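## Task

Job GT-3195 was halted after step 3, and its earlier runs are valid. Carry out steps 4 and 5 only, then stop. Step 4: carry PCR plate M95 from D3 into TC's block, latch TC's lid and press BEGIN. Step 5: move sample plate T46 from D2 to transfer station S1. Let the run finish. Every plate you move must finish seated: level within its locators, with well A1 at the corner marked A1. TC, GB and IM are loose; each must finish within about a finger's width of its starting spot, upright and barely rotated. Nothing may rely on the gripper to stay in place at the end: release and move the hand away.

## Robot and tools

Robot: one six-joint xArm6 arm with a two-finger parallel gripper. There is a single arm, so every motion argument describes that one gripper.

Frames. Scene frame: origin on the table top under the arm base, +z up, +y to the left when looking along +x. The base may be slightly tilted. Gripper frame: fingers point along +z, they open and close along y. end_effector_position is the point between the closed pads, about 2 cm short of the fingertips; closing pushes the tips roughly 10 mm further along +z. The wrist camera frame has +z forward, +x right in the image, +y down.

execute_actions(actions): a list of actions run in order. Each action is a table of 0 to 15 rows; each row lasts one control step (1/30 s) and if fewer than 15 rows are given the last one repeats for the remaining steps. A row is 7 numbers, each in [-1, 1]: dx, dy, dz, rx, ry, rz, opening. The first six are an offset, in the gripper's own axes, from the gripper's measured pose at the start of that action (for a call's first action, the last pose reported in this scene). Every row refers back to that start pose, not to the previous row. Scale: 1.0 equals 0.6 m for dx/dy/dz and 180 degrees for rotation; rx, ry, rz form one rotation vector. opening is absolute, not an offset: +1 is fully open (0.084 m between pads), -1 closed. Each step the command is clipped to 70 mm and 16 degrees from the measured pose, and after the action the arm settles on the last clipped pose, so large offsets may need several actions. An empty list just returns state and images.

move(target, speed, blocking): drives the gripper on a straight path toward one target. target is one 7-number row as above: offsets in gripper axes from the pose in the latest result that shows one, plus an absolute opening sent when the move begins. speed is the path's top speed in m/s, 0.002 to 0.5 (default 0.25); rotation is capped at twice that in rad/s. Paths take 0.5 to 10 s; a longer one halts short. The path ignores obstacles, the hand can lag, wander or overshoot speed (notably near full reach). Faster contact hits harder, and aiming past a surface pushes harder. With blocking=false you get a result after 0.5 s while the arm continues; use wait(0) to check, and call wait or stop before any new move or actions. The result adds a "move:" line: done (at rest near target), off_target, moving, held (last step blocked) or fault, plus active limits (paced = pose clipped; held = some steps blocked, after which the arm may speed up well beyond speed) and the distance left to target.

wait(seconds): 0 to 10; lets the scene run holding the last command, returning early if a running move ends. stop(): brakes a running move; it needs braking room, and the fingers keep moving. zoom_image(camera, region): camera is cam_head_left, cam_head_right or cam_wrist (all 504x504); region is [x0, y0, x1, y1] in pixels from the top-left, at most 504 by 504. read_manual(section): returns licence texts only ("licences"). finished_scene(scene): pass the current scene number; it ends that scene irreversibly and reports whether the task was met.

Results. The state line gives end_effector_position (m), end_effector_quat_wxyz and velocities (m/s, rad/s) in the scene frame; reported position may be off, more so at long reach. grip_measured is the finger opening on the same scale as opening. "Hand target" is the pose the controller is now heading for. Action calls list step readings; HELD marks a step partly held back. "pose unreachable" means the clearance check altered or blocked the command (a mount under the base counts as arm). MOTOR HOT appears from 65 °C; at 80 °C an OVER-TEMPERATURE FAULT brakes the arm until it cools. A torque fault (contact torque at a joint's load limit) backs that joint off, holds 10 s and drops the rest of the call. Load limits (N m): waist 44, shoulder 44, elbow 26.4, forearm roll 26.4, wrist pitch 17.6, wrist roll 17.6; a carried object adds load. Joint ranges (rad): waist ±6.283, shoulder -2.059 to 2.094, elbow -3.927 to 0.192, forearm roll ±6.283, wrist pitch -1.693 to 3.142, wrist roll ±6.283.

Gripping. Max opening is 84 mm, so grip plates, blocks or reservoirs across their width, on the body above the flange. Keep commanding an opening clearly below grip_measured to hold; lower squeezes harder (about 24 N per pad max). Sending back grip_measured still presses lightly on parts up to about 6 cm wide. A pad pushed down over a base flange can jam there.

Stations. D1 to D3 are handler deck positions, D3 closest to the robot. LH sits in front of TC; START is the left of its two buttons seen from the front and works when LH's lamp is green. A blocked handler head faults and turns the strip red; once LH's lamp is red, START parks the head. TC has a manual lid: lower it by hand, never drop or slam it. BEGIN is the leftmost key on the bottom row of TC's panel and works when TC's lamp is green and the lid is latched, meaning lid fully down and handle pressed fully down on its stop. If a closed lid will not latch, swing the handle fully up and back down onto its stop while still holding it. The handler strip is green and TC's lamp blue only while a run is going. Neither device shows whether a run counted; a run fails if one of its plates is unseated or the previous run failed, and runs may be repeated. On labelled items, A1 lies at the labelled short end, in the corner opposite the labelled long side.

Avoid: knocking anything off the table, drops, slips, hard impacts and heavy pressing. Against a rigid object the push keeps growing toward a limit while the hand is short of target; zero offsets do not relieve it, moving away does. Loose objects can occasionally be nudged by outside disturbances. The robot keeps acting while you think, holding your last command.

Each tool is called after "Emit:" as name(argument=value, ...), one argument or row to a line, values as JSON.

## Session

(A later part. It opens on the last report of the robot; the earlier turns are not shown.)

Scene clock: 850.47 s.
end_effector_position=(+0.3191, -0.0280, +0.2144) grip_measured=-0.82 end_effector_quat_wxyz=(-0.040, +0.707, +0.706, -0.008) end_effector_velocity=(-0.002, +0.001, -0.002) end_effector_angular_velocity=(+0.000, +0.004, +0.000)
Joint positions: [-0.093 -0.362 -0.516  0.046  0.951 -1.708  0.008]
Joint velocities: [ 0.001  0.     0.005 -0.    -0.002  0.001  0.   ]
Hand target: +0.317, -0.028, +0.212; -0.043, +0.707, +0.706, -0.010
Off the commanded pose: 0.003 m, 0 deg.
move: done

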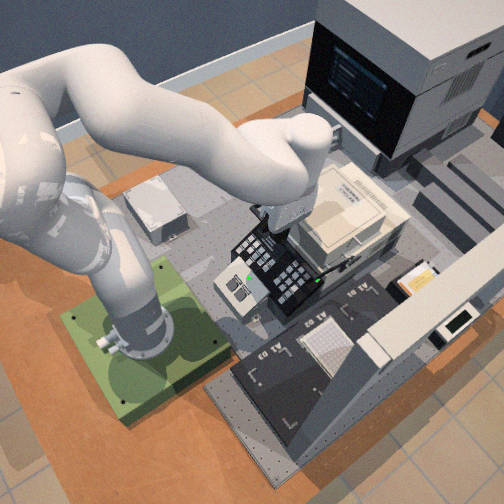

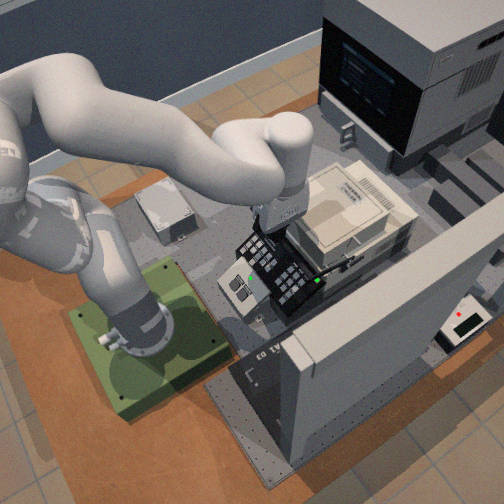

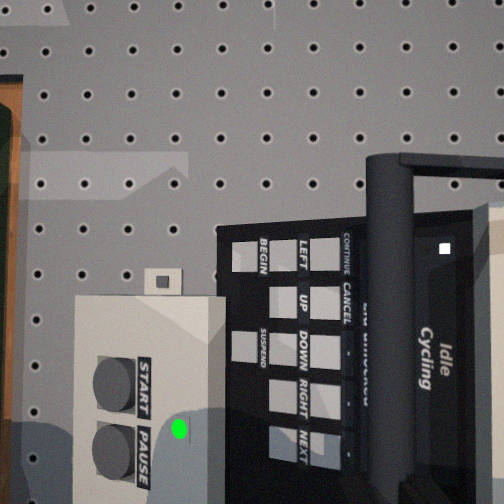

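Emit:
move(
  target=[0.04,-0.04,-0.06,-0.02,0,0,-1],
  speed=0.06,
)

Scene clock: 854.70 s.
end_effector_position=(+0.2975, -0.0058, +0.2528) grip_measured=-1.00 end_effector_quat_wxyz=(-0.019, +0.708, +0.706, +0.015) end_effector_velocity=(-0.001, +0.000, +0.001) end_effector_angular_velocity=(-0.000, -0.001, -0.001)
Joint positions: [-0.033 -0.58  -0.458  0.052  1.046 -1.645  0.   ]
Joint velocities: [ 0.001 -0.006  0.002 -0.     0.003  0.002  0.   ]
Hand target: +0.298, -0.006, +0.253; -0.018, +0.708, +0.706, +0.015
Off the commanded pose: 0.000 m, 0 deg.
move: done

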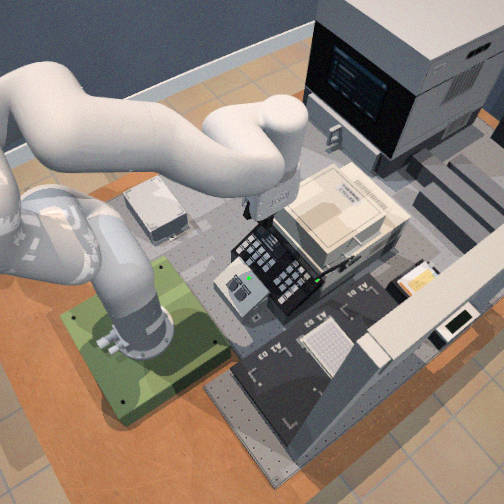

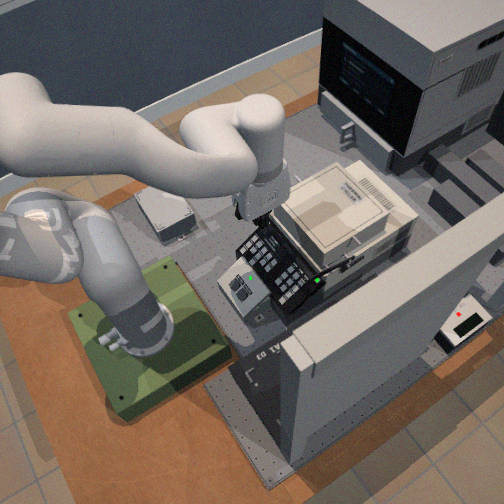

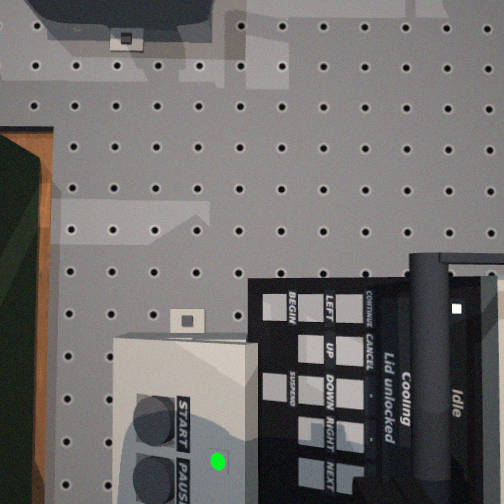

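Emit:
move(
  target=[-0.045,-0.015,0.055,0,-0.015,0,-1],
  speed=0.05,
)

Emit:
move(
  target=[0,0.12,0,0,0,0,-1],
  speed=0.015,
)

Scene clock: 865.90 s.
end_effector_position=(+0.2884, -0.0312, +0.2189) grip_measured=-1.00 end_effector_quat_wxyz=(-0.002, +0.708, +0.707, -0.002) end_effector_velocity=(+0.000, -0.000, -0.001) end_effector_angular_velocity=(-0.001, -0.001, +0.002)
Joint positions: [-0.089 -0.559 -0.369 -0.003  0.932 -1.673  0.   ]
Joint velocities: [-0.001  0.001  0.001 -0.001 -0.003 -0.002  0.   ]
Hand target: +0.288, -0.031, +0.219; -0.002, +0.708, +0.707, -0.002
Off the commanded pose: 0.000 m, 0 deg.
move: done

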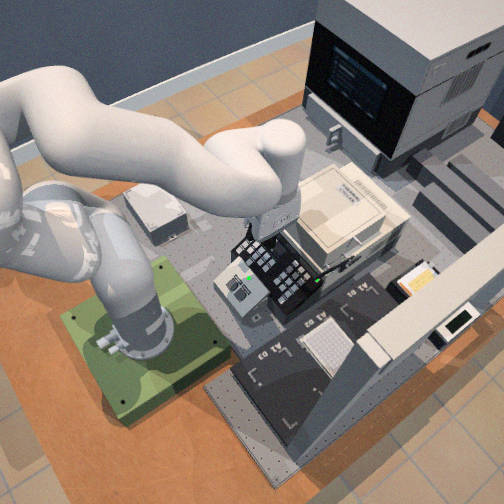

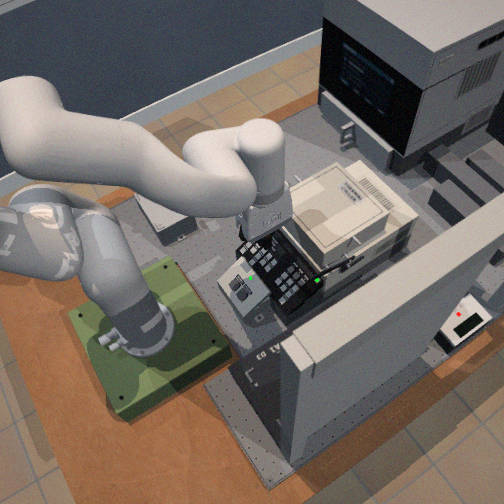

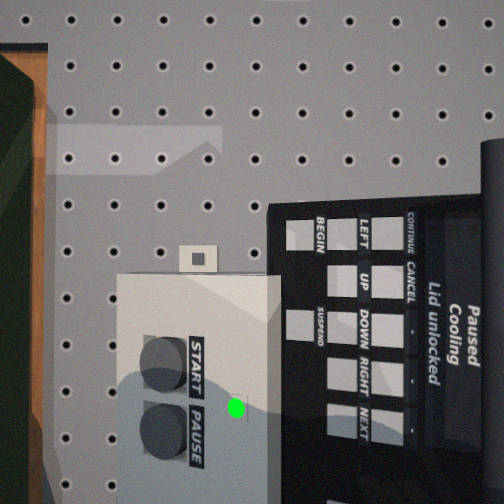

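Scene clock: 870.93 s.
end_effector_position=(+0.3530, -0.0308, +0.2154) grip_measured=-1.00 end_effector_quat_wxyz=(-0.011, +0.708, +0.706, -0.010) end_effector_velocity=(+0.000, +0.000, +0.000) end_effector_angular_velocity=(+0.001, +0.007, -0.001)
Joint positions: [-0.069 -0.271 -0.591 -0.003  0.893 -1.652  0.   ]
Joint velocities: [ 0.     0.006 -0.007  0.001  0.008  0.001  0.   ]
Hand target: +0.360, -0.031, +0.219; -0.002, +0.708, +0.707, -0.002
Off the commanded pose: 0.008 m, 1 deg.
move: off_target

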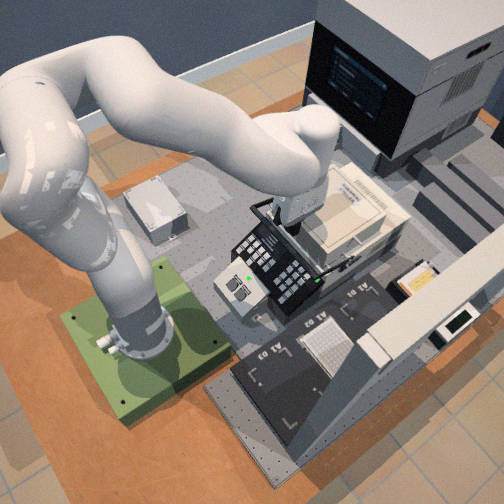

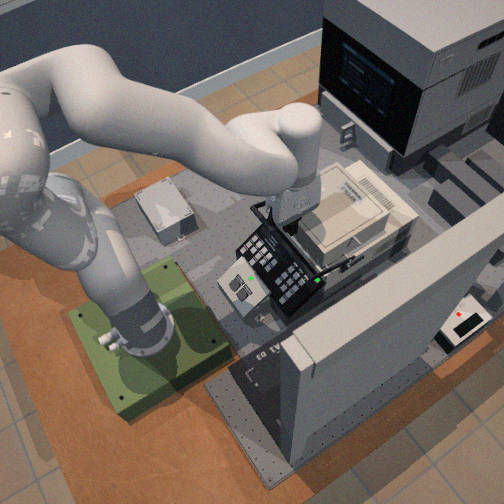

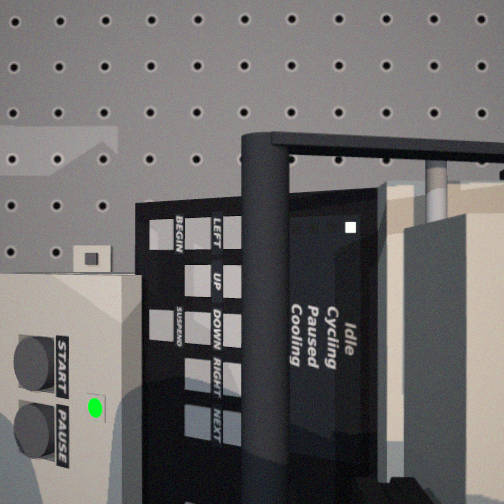

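Emit:
move(
  target=[0,0.095,0.015,-0.005,0,0,-1],
  speed=0.012,
)

Scene clock: 878.43 s.
end_effector_position=(+0.4025, -0.0302, +0.2026) grip_measured=-1.00 end_effector_quat_wxyz=(-0.016, +0.708, +0.706, -0.014) end_effector_velocity=(-0.001, +0.001, -0.001) end_effector_angular_velocity=(+0.000, +0.007, +0.000)
Joint positions: [-0.058 -0.07  -0.757 -0.001  0.868 -1.642  0.   ]
Joint velocities: [ 0.001  0.003  0.    -0.     0.004  0.001  0.   ]
Hand target: +0.410, -0.031, +0.205; -0.006, +0.708, +0.706, -0.005
Off the commanded pose: 0.008 m, 2 deg.
move: off_target

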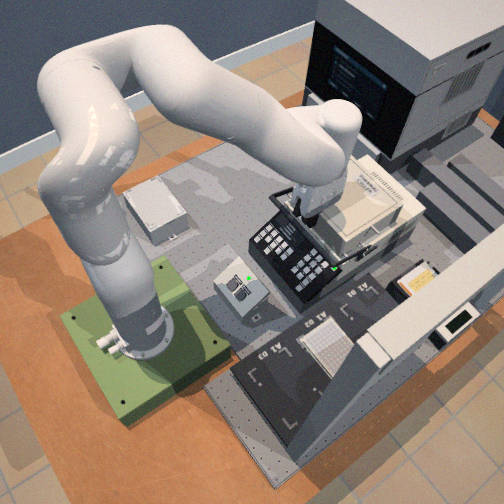

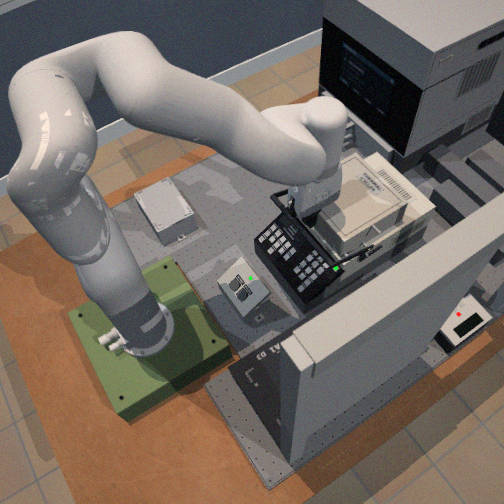

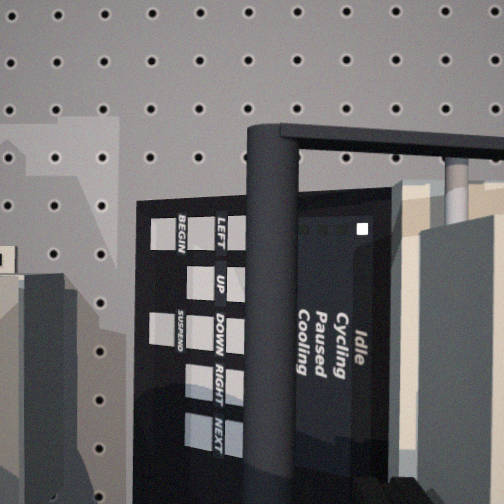

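Emit:
move(
  target=[0,0.03,0,0,0,0,-1],
  speed=0.01,
)

Emit:
move(
  target=[0,-0.012,-0.08,0.008,0,0,-1],
  speed=0.05,
)

Scene clock: 883.87 s.
end_effector_position=(+0.4113, -0.0292, +0.1972) grip_measured=-1.00 end_effector_quat_wxyz=(-0.028, +0.707, +0.706, -0.024) end_effector_velocity=(+0.000, -0.000, +0.000) end_effector_angular_velocity=(-0.001, -0.002, -0.000)
Joint positions: [-0.054 -0.01  -0.813 -0.001  0.895 -1.639  0.   ]
Joint velocities: [-0.001 -0.001  0.001 -0.001 -0.002  0.     0.   ]
Hand target: +0.420, -0.030, +0.202; -0.016, +0.708, +0.706, -0.014
Off the commanded pose: 0.010 m, 2 deg.
move: off_target

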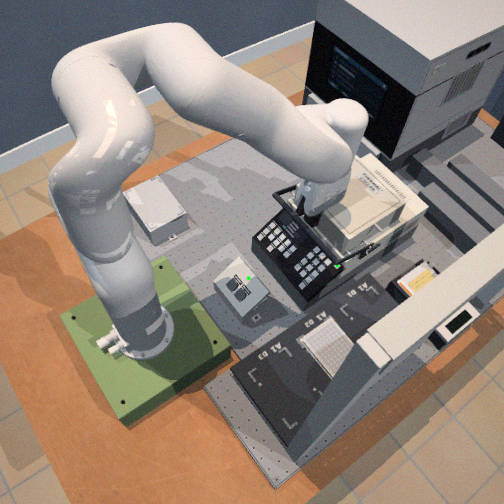

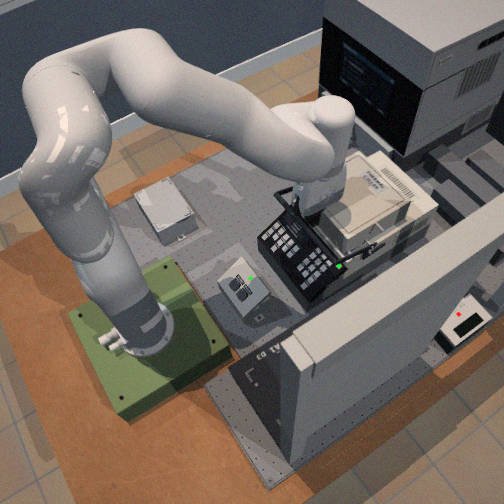

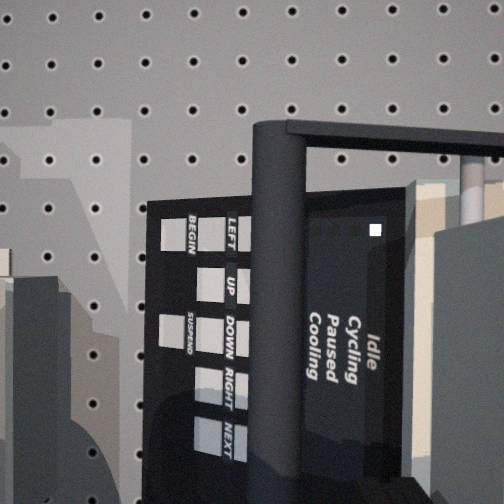

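Scene clock: 885.13 s.
end_effector_position=(+0.4077, -0.0294, +0.2455) grip_measured=-1.00 end_effector_quat_wxyz=(-0.036, +0.707, +0.706, -0.032) end_effector_velocity=(-0.003, -0.001, -0.002) end_effector_angular_velocity=(+0.001, +0.011, -0.002)
Joint positions: [-0.054 -0.08  -0.892 -0.003  1.068 -1.638  0.   ]
Joint velocities: [-0.002  0.002  0.002 -0.     0.007 -0.     0.   ]
Hand target: +0.408, -0.029, +0.246; -0.036, +0.707, +0.706, -0.032
Off the commanded pose: 0.000 m, 0 deg.
move: done

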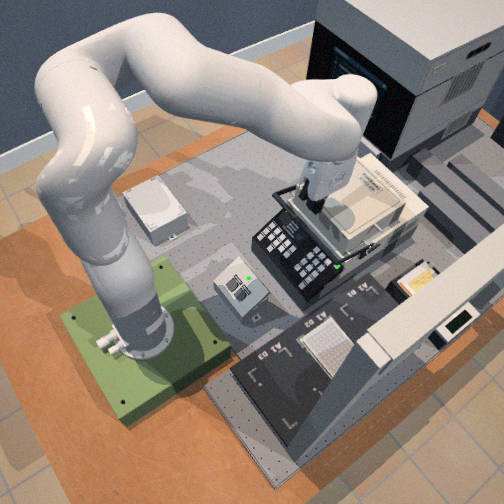

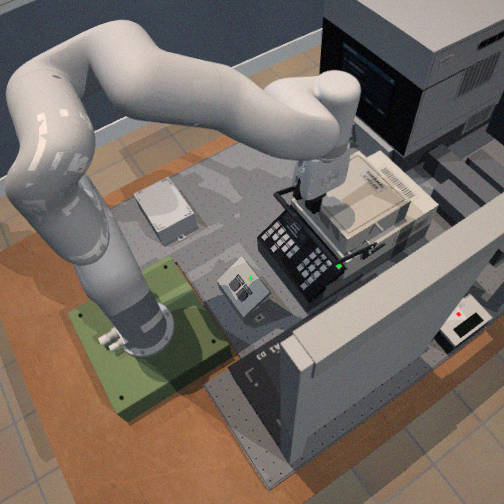

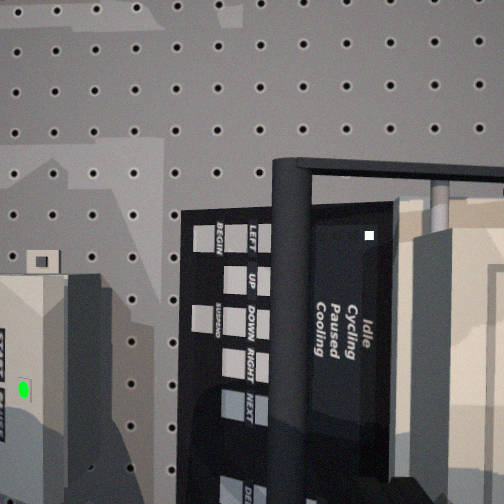

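Emit:
move(
  target=[0.124,-0.146,0.005,-0.17,0,0,-1],
  speed=0.08,
)

Scene clock: 894.27 s.
end_effector_position=(+0.3201, +0.0449, +0.2519) grip_measured=-1.00 end_effector_quat_wxyz=(+0.150, +0.691, +0.689, +0.156) end_effector_velocity=(-0.001, +0.000, -0.001) end_effector_angular_velocity=(-0.001, -0.001, -0.003)
Joint positions: [ 0.183 -0.856 -0.134 -0.123  0.561 -1.312  0.   ]
Joint velocities: [ 0.003 -0.005  0.006 -0.008 -0.001  0.012  0.   ]
Hand target: +0.320, +0.045, +0.252; +0.151, +0.691, +0.689, +0.156
Off the commanded pose: 0.000 m, 0 deg.
move: done

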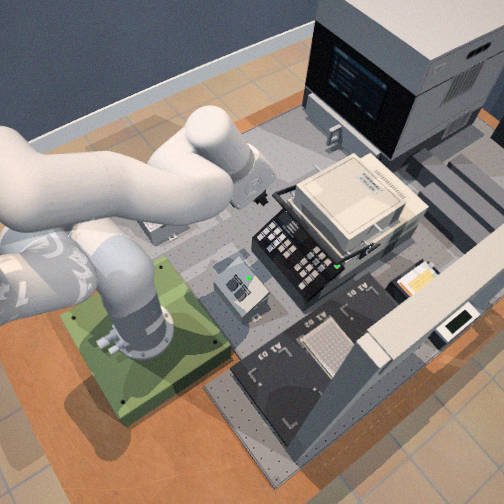

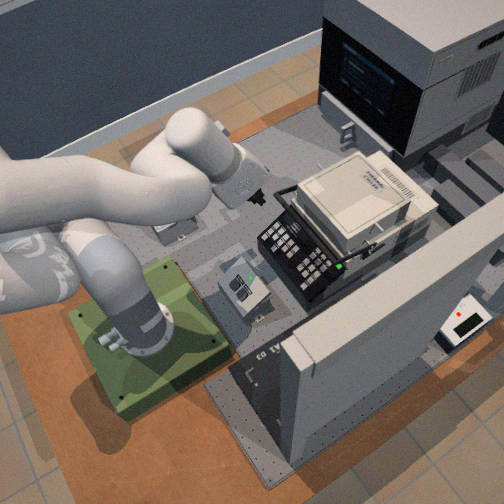

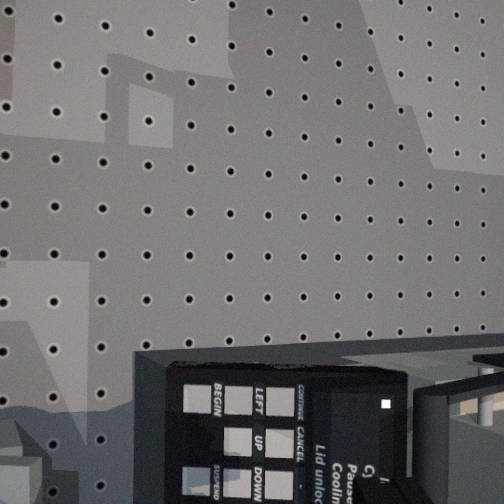

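Emit:
move(
  target=[0,-0.072,0.15,0,0,0,-1],
  speed=0.05,
)

Scene clock: 899.63 s.
end_effector_position=(+0.3188, +0.0455, +0.1523) grip_measured=-1.00 end_effector_quat_wxyz=(+0.149, +0.691, +0.690, +0.156) end_effector_velocity=(+0.001, -0.000, -0.000) end_effector_angular_velocity=(-0.017, -0.015, -0.009)
Joint positions: [ 0.057 -0.417 -0.035 -0.474  0.019 -1.057  0.   ]
Joint velocities: [-0.054  0.017 -0.015 -0.241 -0.016  0.193  0.   ]
Hand target: +0.319, +0.045, +0.152; +0.149, +0.691, +0.690, +0.156
Off the commanded pose: 0.000 m, 0 deg.
move: done

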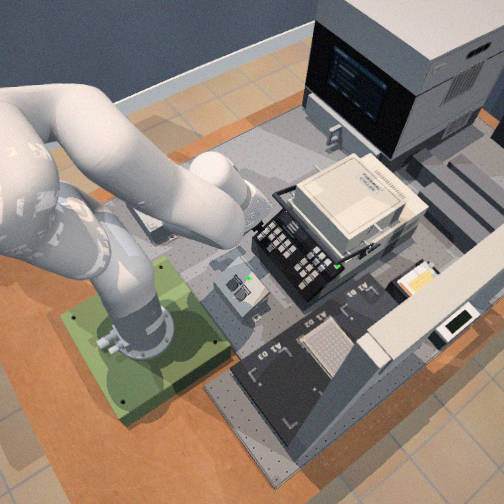

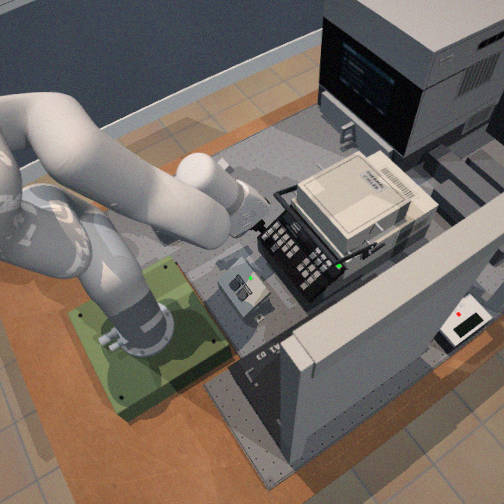

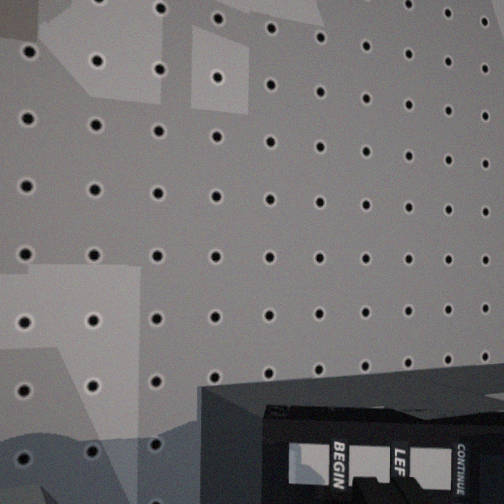

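Emit:
move(
  target=[0.005,-0.023,0.075,0,0,0,-1],
  speed=0.01,
)

Scene clock: 908.50 s.
end_effector_position=(+0.3247, +0.0491, +0.1058) grip_measured=-1.00 end_effector_quat_wxyz=(+0.146, +0.693, +0.691, +0.147) end_effector_velocity=(+0.001, -0.000, -0.001) end_effector_angular_velocity=(+0.015, -0.034, +0.006)
Joint positions: [-0.038 -0.026 -0.409 -2.201 -0.027  0.583  0.   ]
Joint velocities: [ 0.062  0.024 -0.067 -0.406  0.001  0.464  0.   ]
Hand target: +0.325, +0.049, +0.106; +0.147, +0.692, +0.690, +0.149
Off the commanded pose: 0.001 m, 1 deg.
move: done

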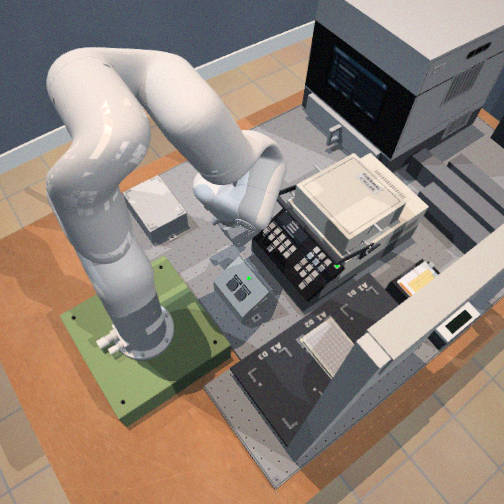

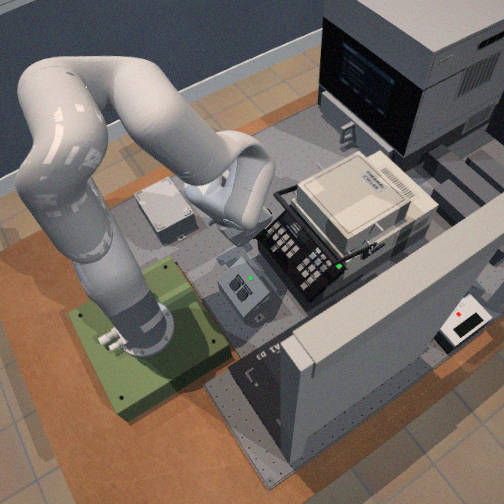

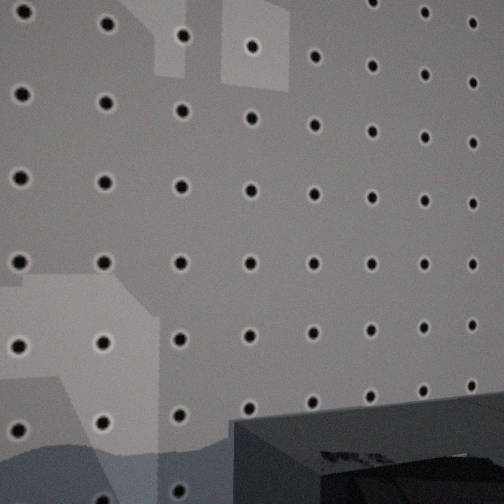

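Emit:
move(
  target=[0,0,0.018,0,0,0,-1],
  speed=0.005,
)

Emit:
zoom_image(
  camera="cam_head_left",
  region=[220,180,360,310],
)

Scene clock: 913.50 s.
end_effector_position=(+0.3287, +0.0503, +0.0990) grip_measured=-1.00 end_effector_quat_wxyz=(+0.145, +0.692, +0.691, +0.150) end_effector_velocity=(+0.001, +0.000, +0.000) end_effector_angular_velocity=(+0.002, -0.002, -0.001)
Joint positions: [-0.004  0.023 -0.457 -2.359 -0.019  0.773  0.   ]
Joint velocities: [ 0.003  0.003 -0.006 -0.016 -0.001  0.021  0.   ]
Hand target: +0.329, +0.049, +0.096; +0.146, +0.693, +0.691, +0.147
Off the commanded pose: 0.003 m, 0 deg.
move: done

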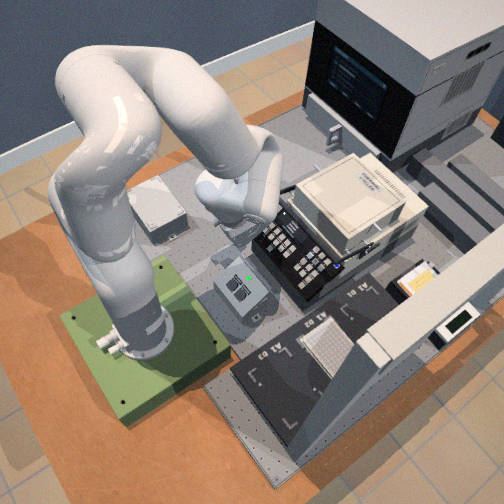

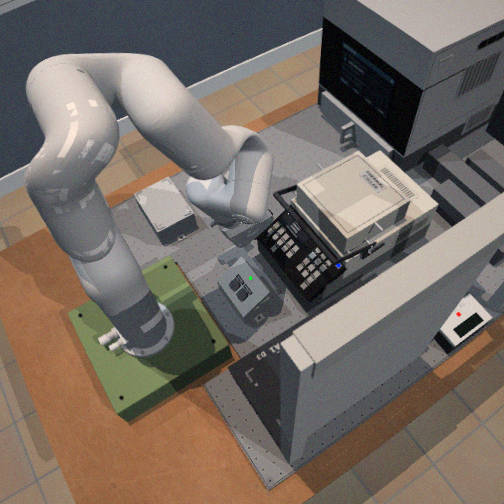

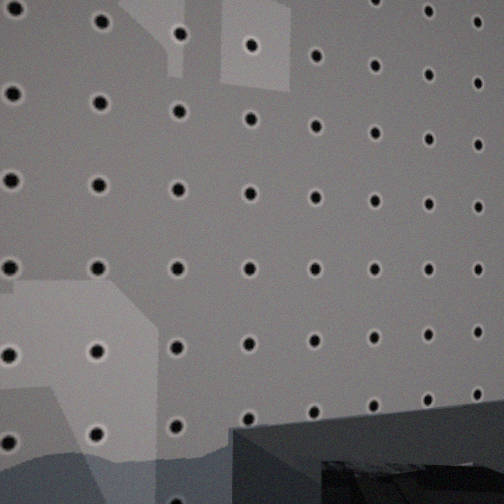

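Region (220, 180, 360, 310) of cam_head_left's 504x504 image, scaled by 3.600, with more detail than that image has; it fills the top 468 rows of this view, and the rest is white.

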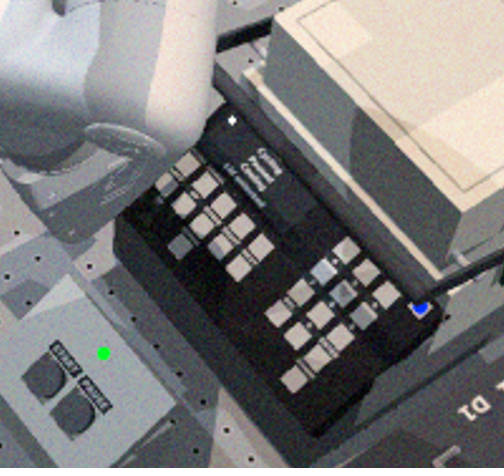

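Emit:
move(
  target=[0,0,-0.2,0,0,0,1],
  speed=0.06,
)

Emit:
move(
  target=[0.22,0.05,-0.15,0.136,0,0,1],
  speed=0.1,
)

Scene clock: 919.77 s.
end_effector_position=(+0.2795, +0.0492, +0.2085) grip_measured=+1.00 end_effector_quat_wxyz=(+0.144, +0.692, +0.691, +0.150) end_effector_velocity=(-0.001, -0.000, -0.001) end_effector_angular_velocity=(-0.016, -0.006, -0.011)
Joint positions: [ 0.396 -0.393 -0.467 -3.459 -0.486  2.204  0.084]
Joint velocities: [ 0.058 -0.     0.013 -0.088 -0.008  0.136 -0.   ]
Hand target: +0.279, +0.049, +0.208; +0.145, +0.692, +0.691, +0.149
Off the commanded pose: 0.000 m, 0 deg.
move: done

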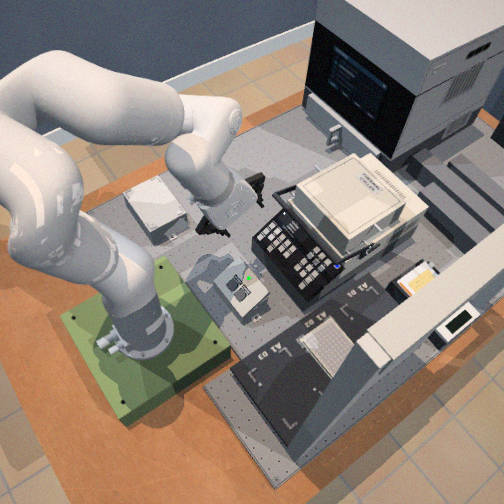

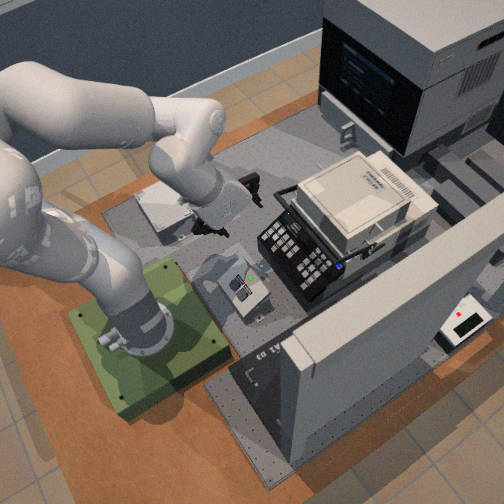

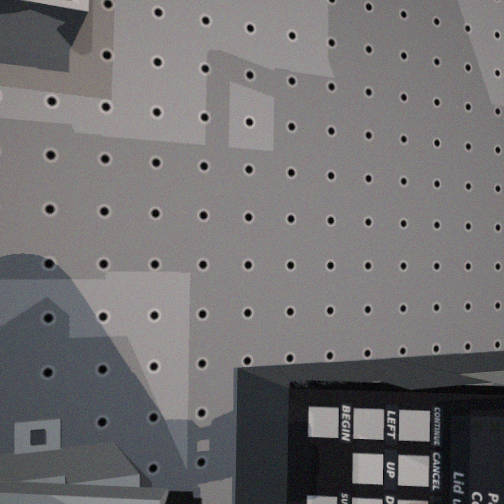

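Scene clock: 922.27 s.
end_effector_position=(+0.2698, +0.1803, +0.3040) grip_measured=+1.00 end_effector_quat_wxyz=(-0.005, +0.707, +0.707, -0.000) end_effector_velocity=(+0.000, +0.001, +0.001) end_effector_angular_velocity=(+0.000, +0.002, -0.000)
Joint positions: [ 0.599  0.016 -1.154 -3.132 -1.141  2.149  0.084]
Joint velocities: [ 0.     0.003 -0.007  0.001 -0.006 -0.    -0.   ]
Hand target: +0.270, +0.180, +0.304; -0.006, +0.707, +0.707, -0.000
Off the commanded pose: 0.001 m, 0 deg.
move: done

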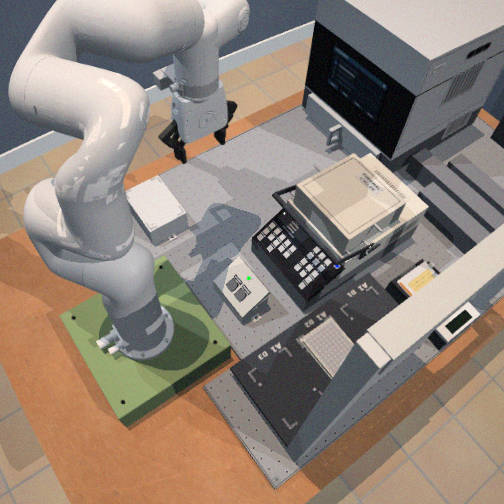

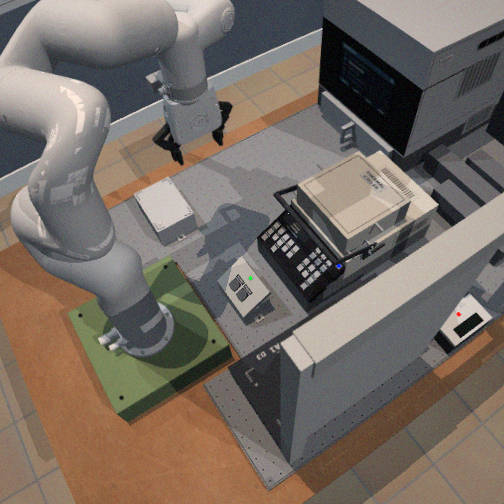

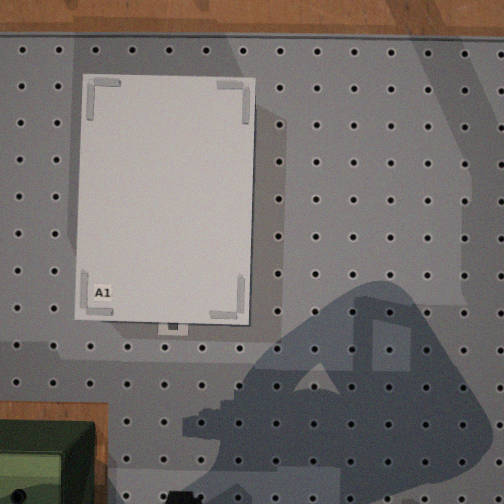

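Emit:
move(
  target=[-0.723,0.048,0.08,0,0,0,1],
  speed=0.15,
)

Scene clock: 931.43 s.
end_effector_position=(+0.3049, -0.2456, +0.2535) grip_measured=+1.00 end_effector_quat_wxyz=(-0.005, +0.699, +0.715, +0.000) end_effector_velocity=(+0.002, -0.001, -0.000) end_effector_angular_velocity=(-0.002, -0.000, +0.003)
Joint positions: [-0.662  0.287 -1.354 -3.141 -1.075  0.87   0.084]
Joint velocities: [ 0.003  0.007 -0.009 -0.002 -0.001  0.001 -0.   ]
Hand target: +0.299, -0.253, +0.253; -0.006, +0.707, +0.707, +0.000
Off the commanded pose: 0.010 m, 1 deg.
move: off_target

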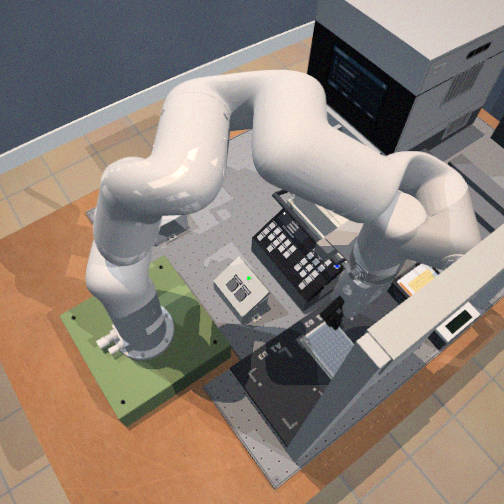

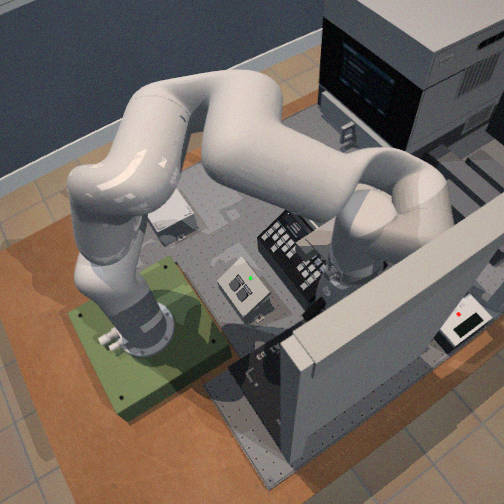

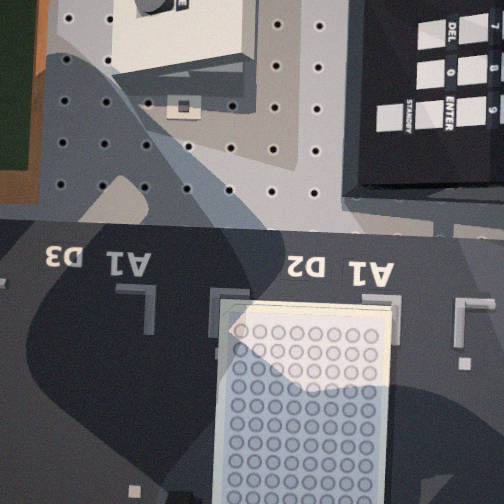

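Emit:
move(
  target=[0.41,0,-0.2,0,0,0,1],
  speed=0.15,
)

Emit:
move(
  target=[0,0,0,-0.5,0,0,1],
  speed=0.2,
)

Scene clock: 943.13 s.
end_effector_position=(+0.2993, -0.0008, +0.3748) grip_measured=+1.00 end_effector_quat_wxyz=(-0.005, +0.699, +0.715, -0.000) end_effector_velocity=(+0.000, +0.001, +0.001) end_effector_angular_velocity=(-0.001, +0.000, +0.002)
Joint positions: [ 0.01  -0.097 -1.231 -3.136 -1.334  1.541  0.084]
Joint velocities: [ 0.005  0.    -0.003 -0.001 -0.003  0.004 -0.   ]
Hand target: +0.299, -0.001, +0.375; -0.005, +0.699, +0.715, -0.000
Off the commanded pose: 0.001 m, 0 deg.
move: done

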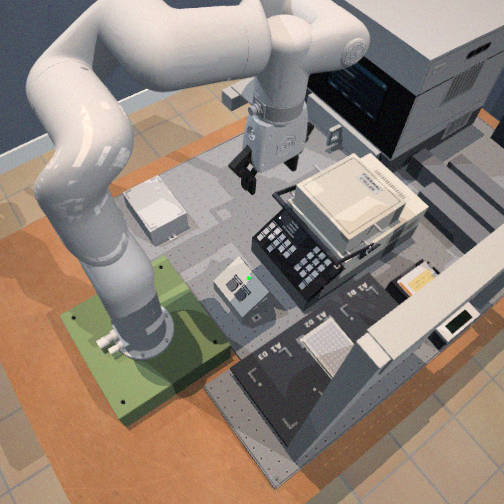

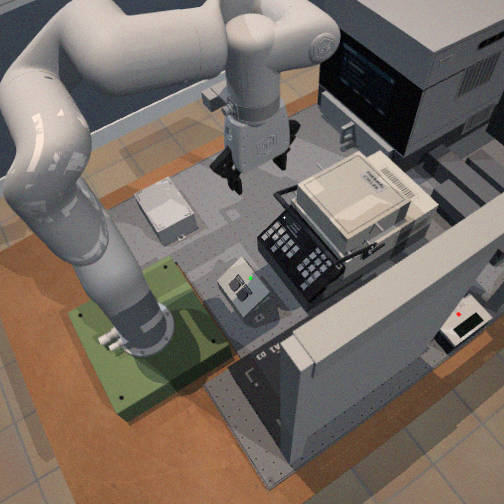

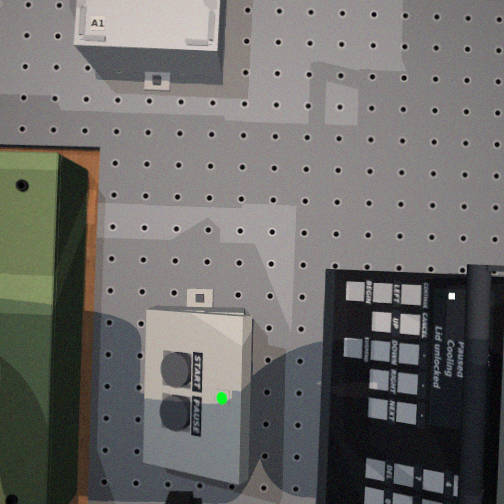

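Scene clock: 947.37 s.
end_effector_position=(+0.2996, -0.0007, +0.3743) grip_measured=+1.00 end_effector_quat_wxyz=(+0.433, +0.552, +0.558, +0.443) end_effector_velocity=(+0.000, -0.000, -0.000) end_effector_angular_velocity=(+0.000, +0.001, -0.000)
Joint positions: [ 0.049 -1.414 -0.12  -3.223 -0.199  1.659  0.084]
Joint velocities: [-0.     0.001  0.    -0.     0.     0.001  0.   ]
Hand target: +0.300, -0.001, +0.374; +0.433, +0.552, +0.558, +0.443
Off the commanded pose: 0.001 m, 13 deg.
move: held; limits=held; held on 21 of 127 steps, including the last
pose unreachable: on one or more control steps of this call, first in action 0 (counted from 0), an arm could not follow its commanded pose, so it was not sent that pose on those steps. On the call's last step it was still not sent that pose. It may still have moved: this result reports where it is.
cause: the commanded pose would bring two parts of the arm too close to each other (joints 2 (shoulder) to 5 (wrist pitch) lie between them).

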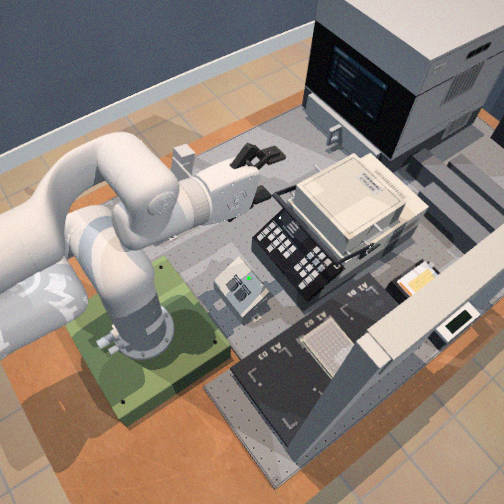

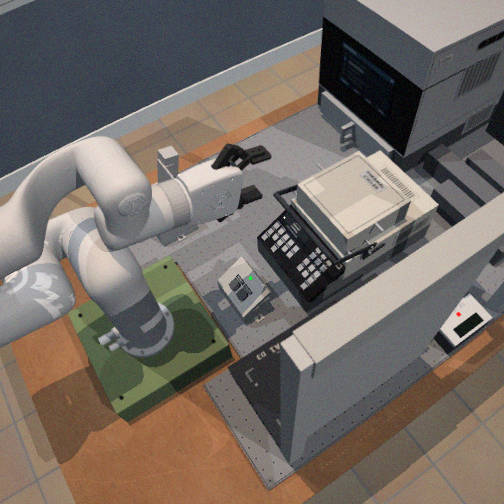

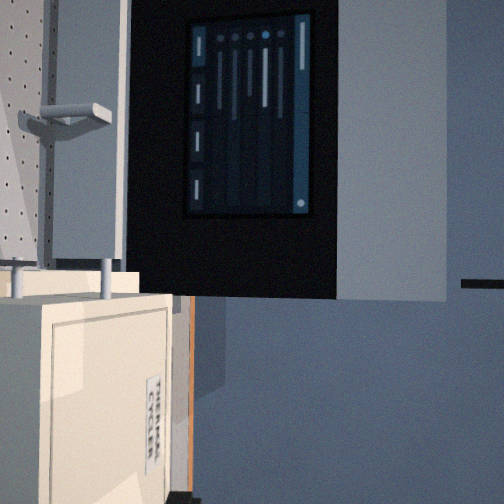

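Emit:
move(
  target=[0,-0.1,0.25,0,0,0,1],
  speed=0.1,
)

Scene clock: 952.83 s.
end_effector_position=(+0.4315, +0.0017, +0.2814) grip_measured=+1.00 end_effector_quat_wxyz=(+0.433, +0.552, +0.558, +0.443) end_effector_velocity=(+0.002, +0.000, +0.000) end_effector_angular_velocity=(+0.001, -0.002, -0.000)
Joint positions: [ 0.015 -0.456 -0.253 -3.17   0.628  1.594  0.084]
Joint velocities: [ 0.     0.007 -0.005  0.     0.004  0.     0.   ]
Hand target: +0.432, +0.002, +0.281; +0.433, +0.552, +0.558, +0.442
Off the commanded pose: 0.001 m, 0 deg.
move: done

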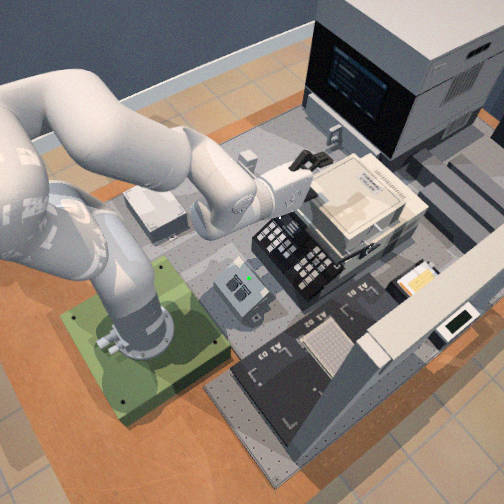

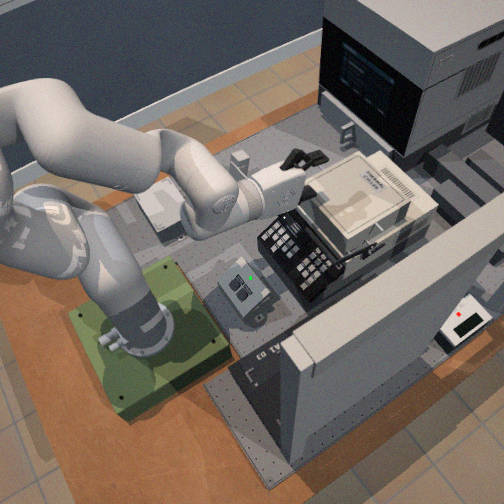

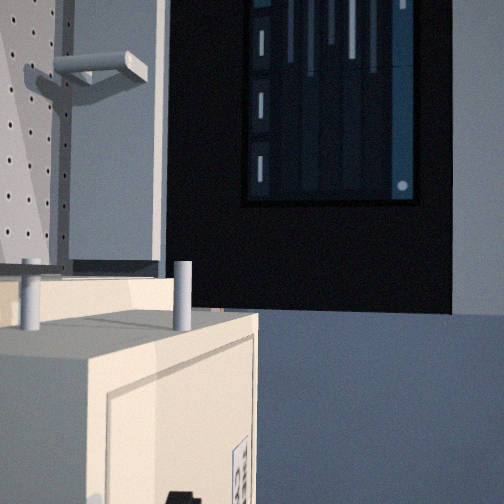

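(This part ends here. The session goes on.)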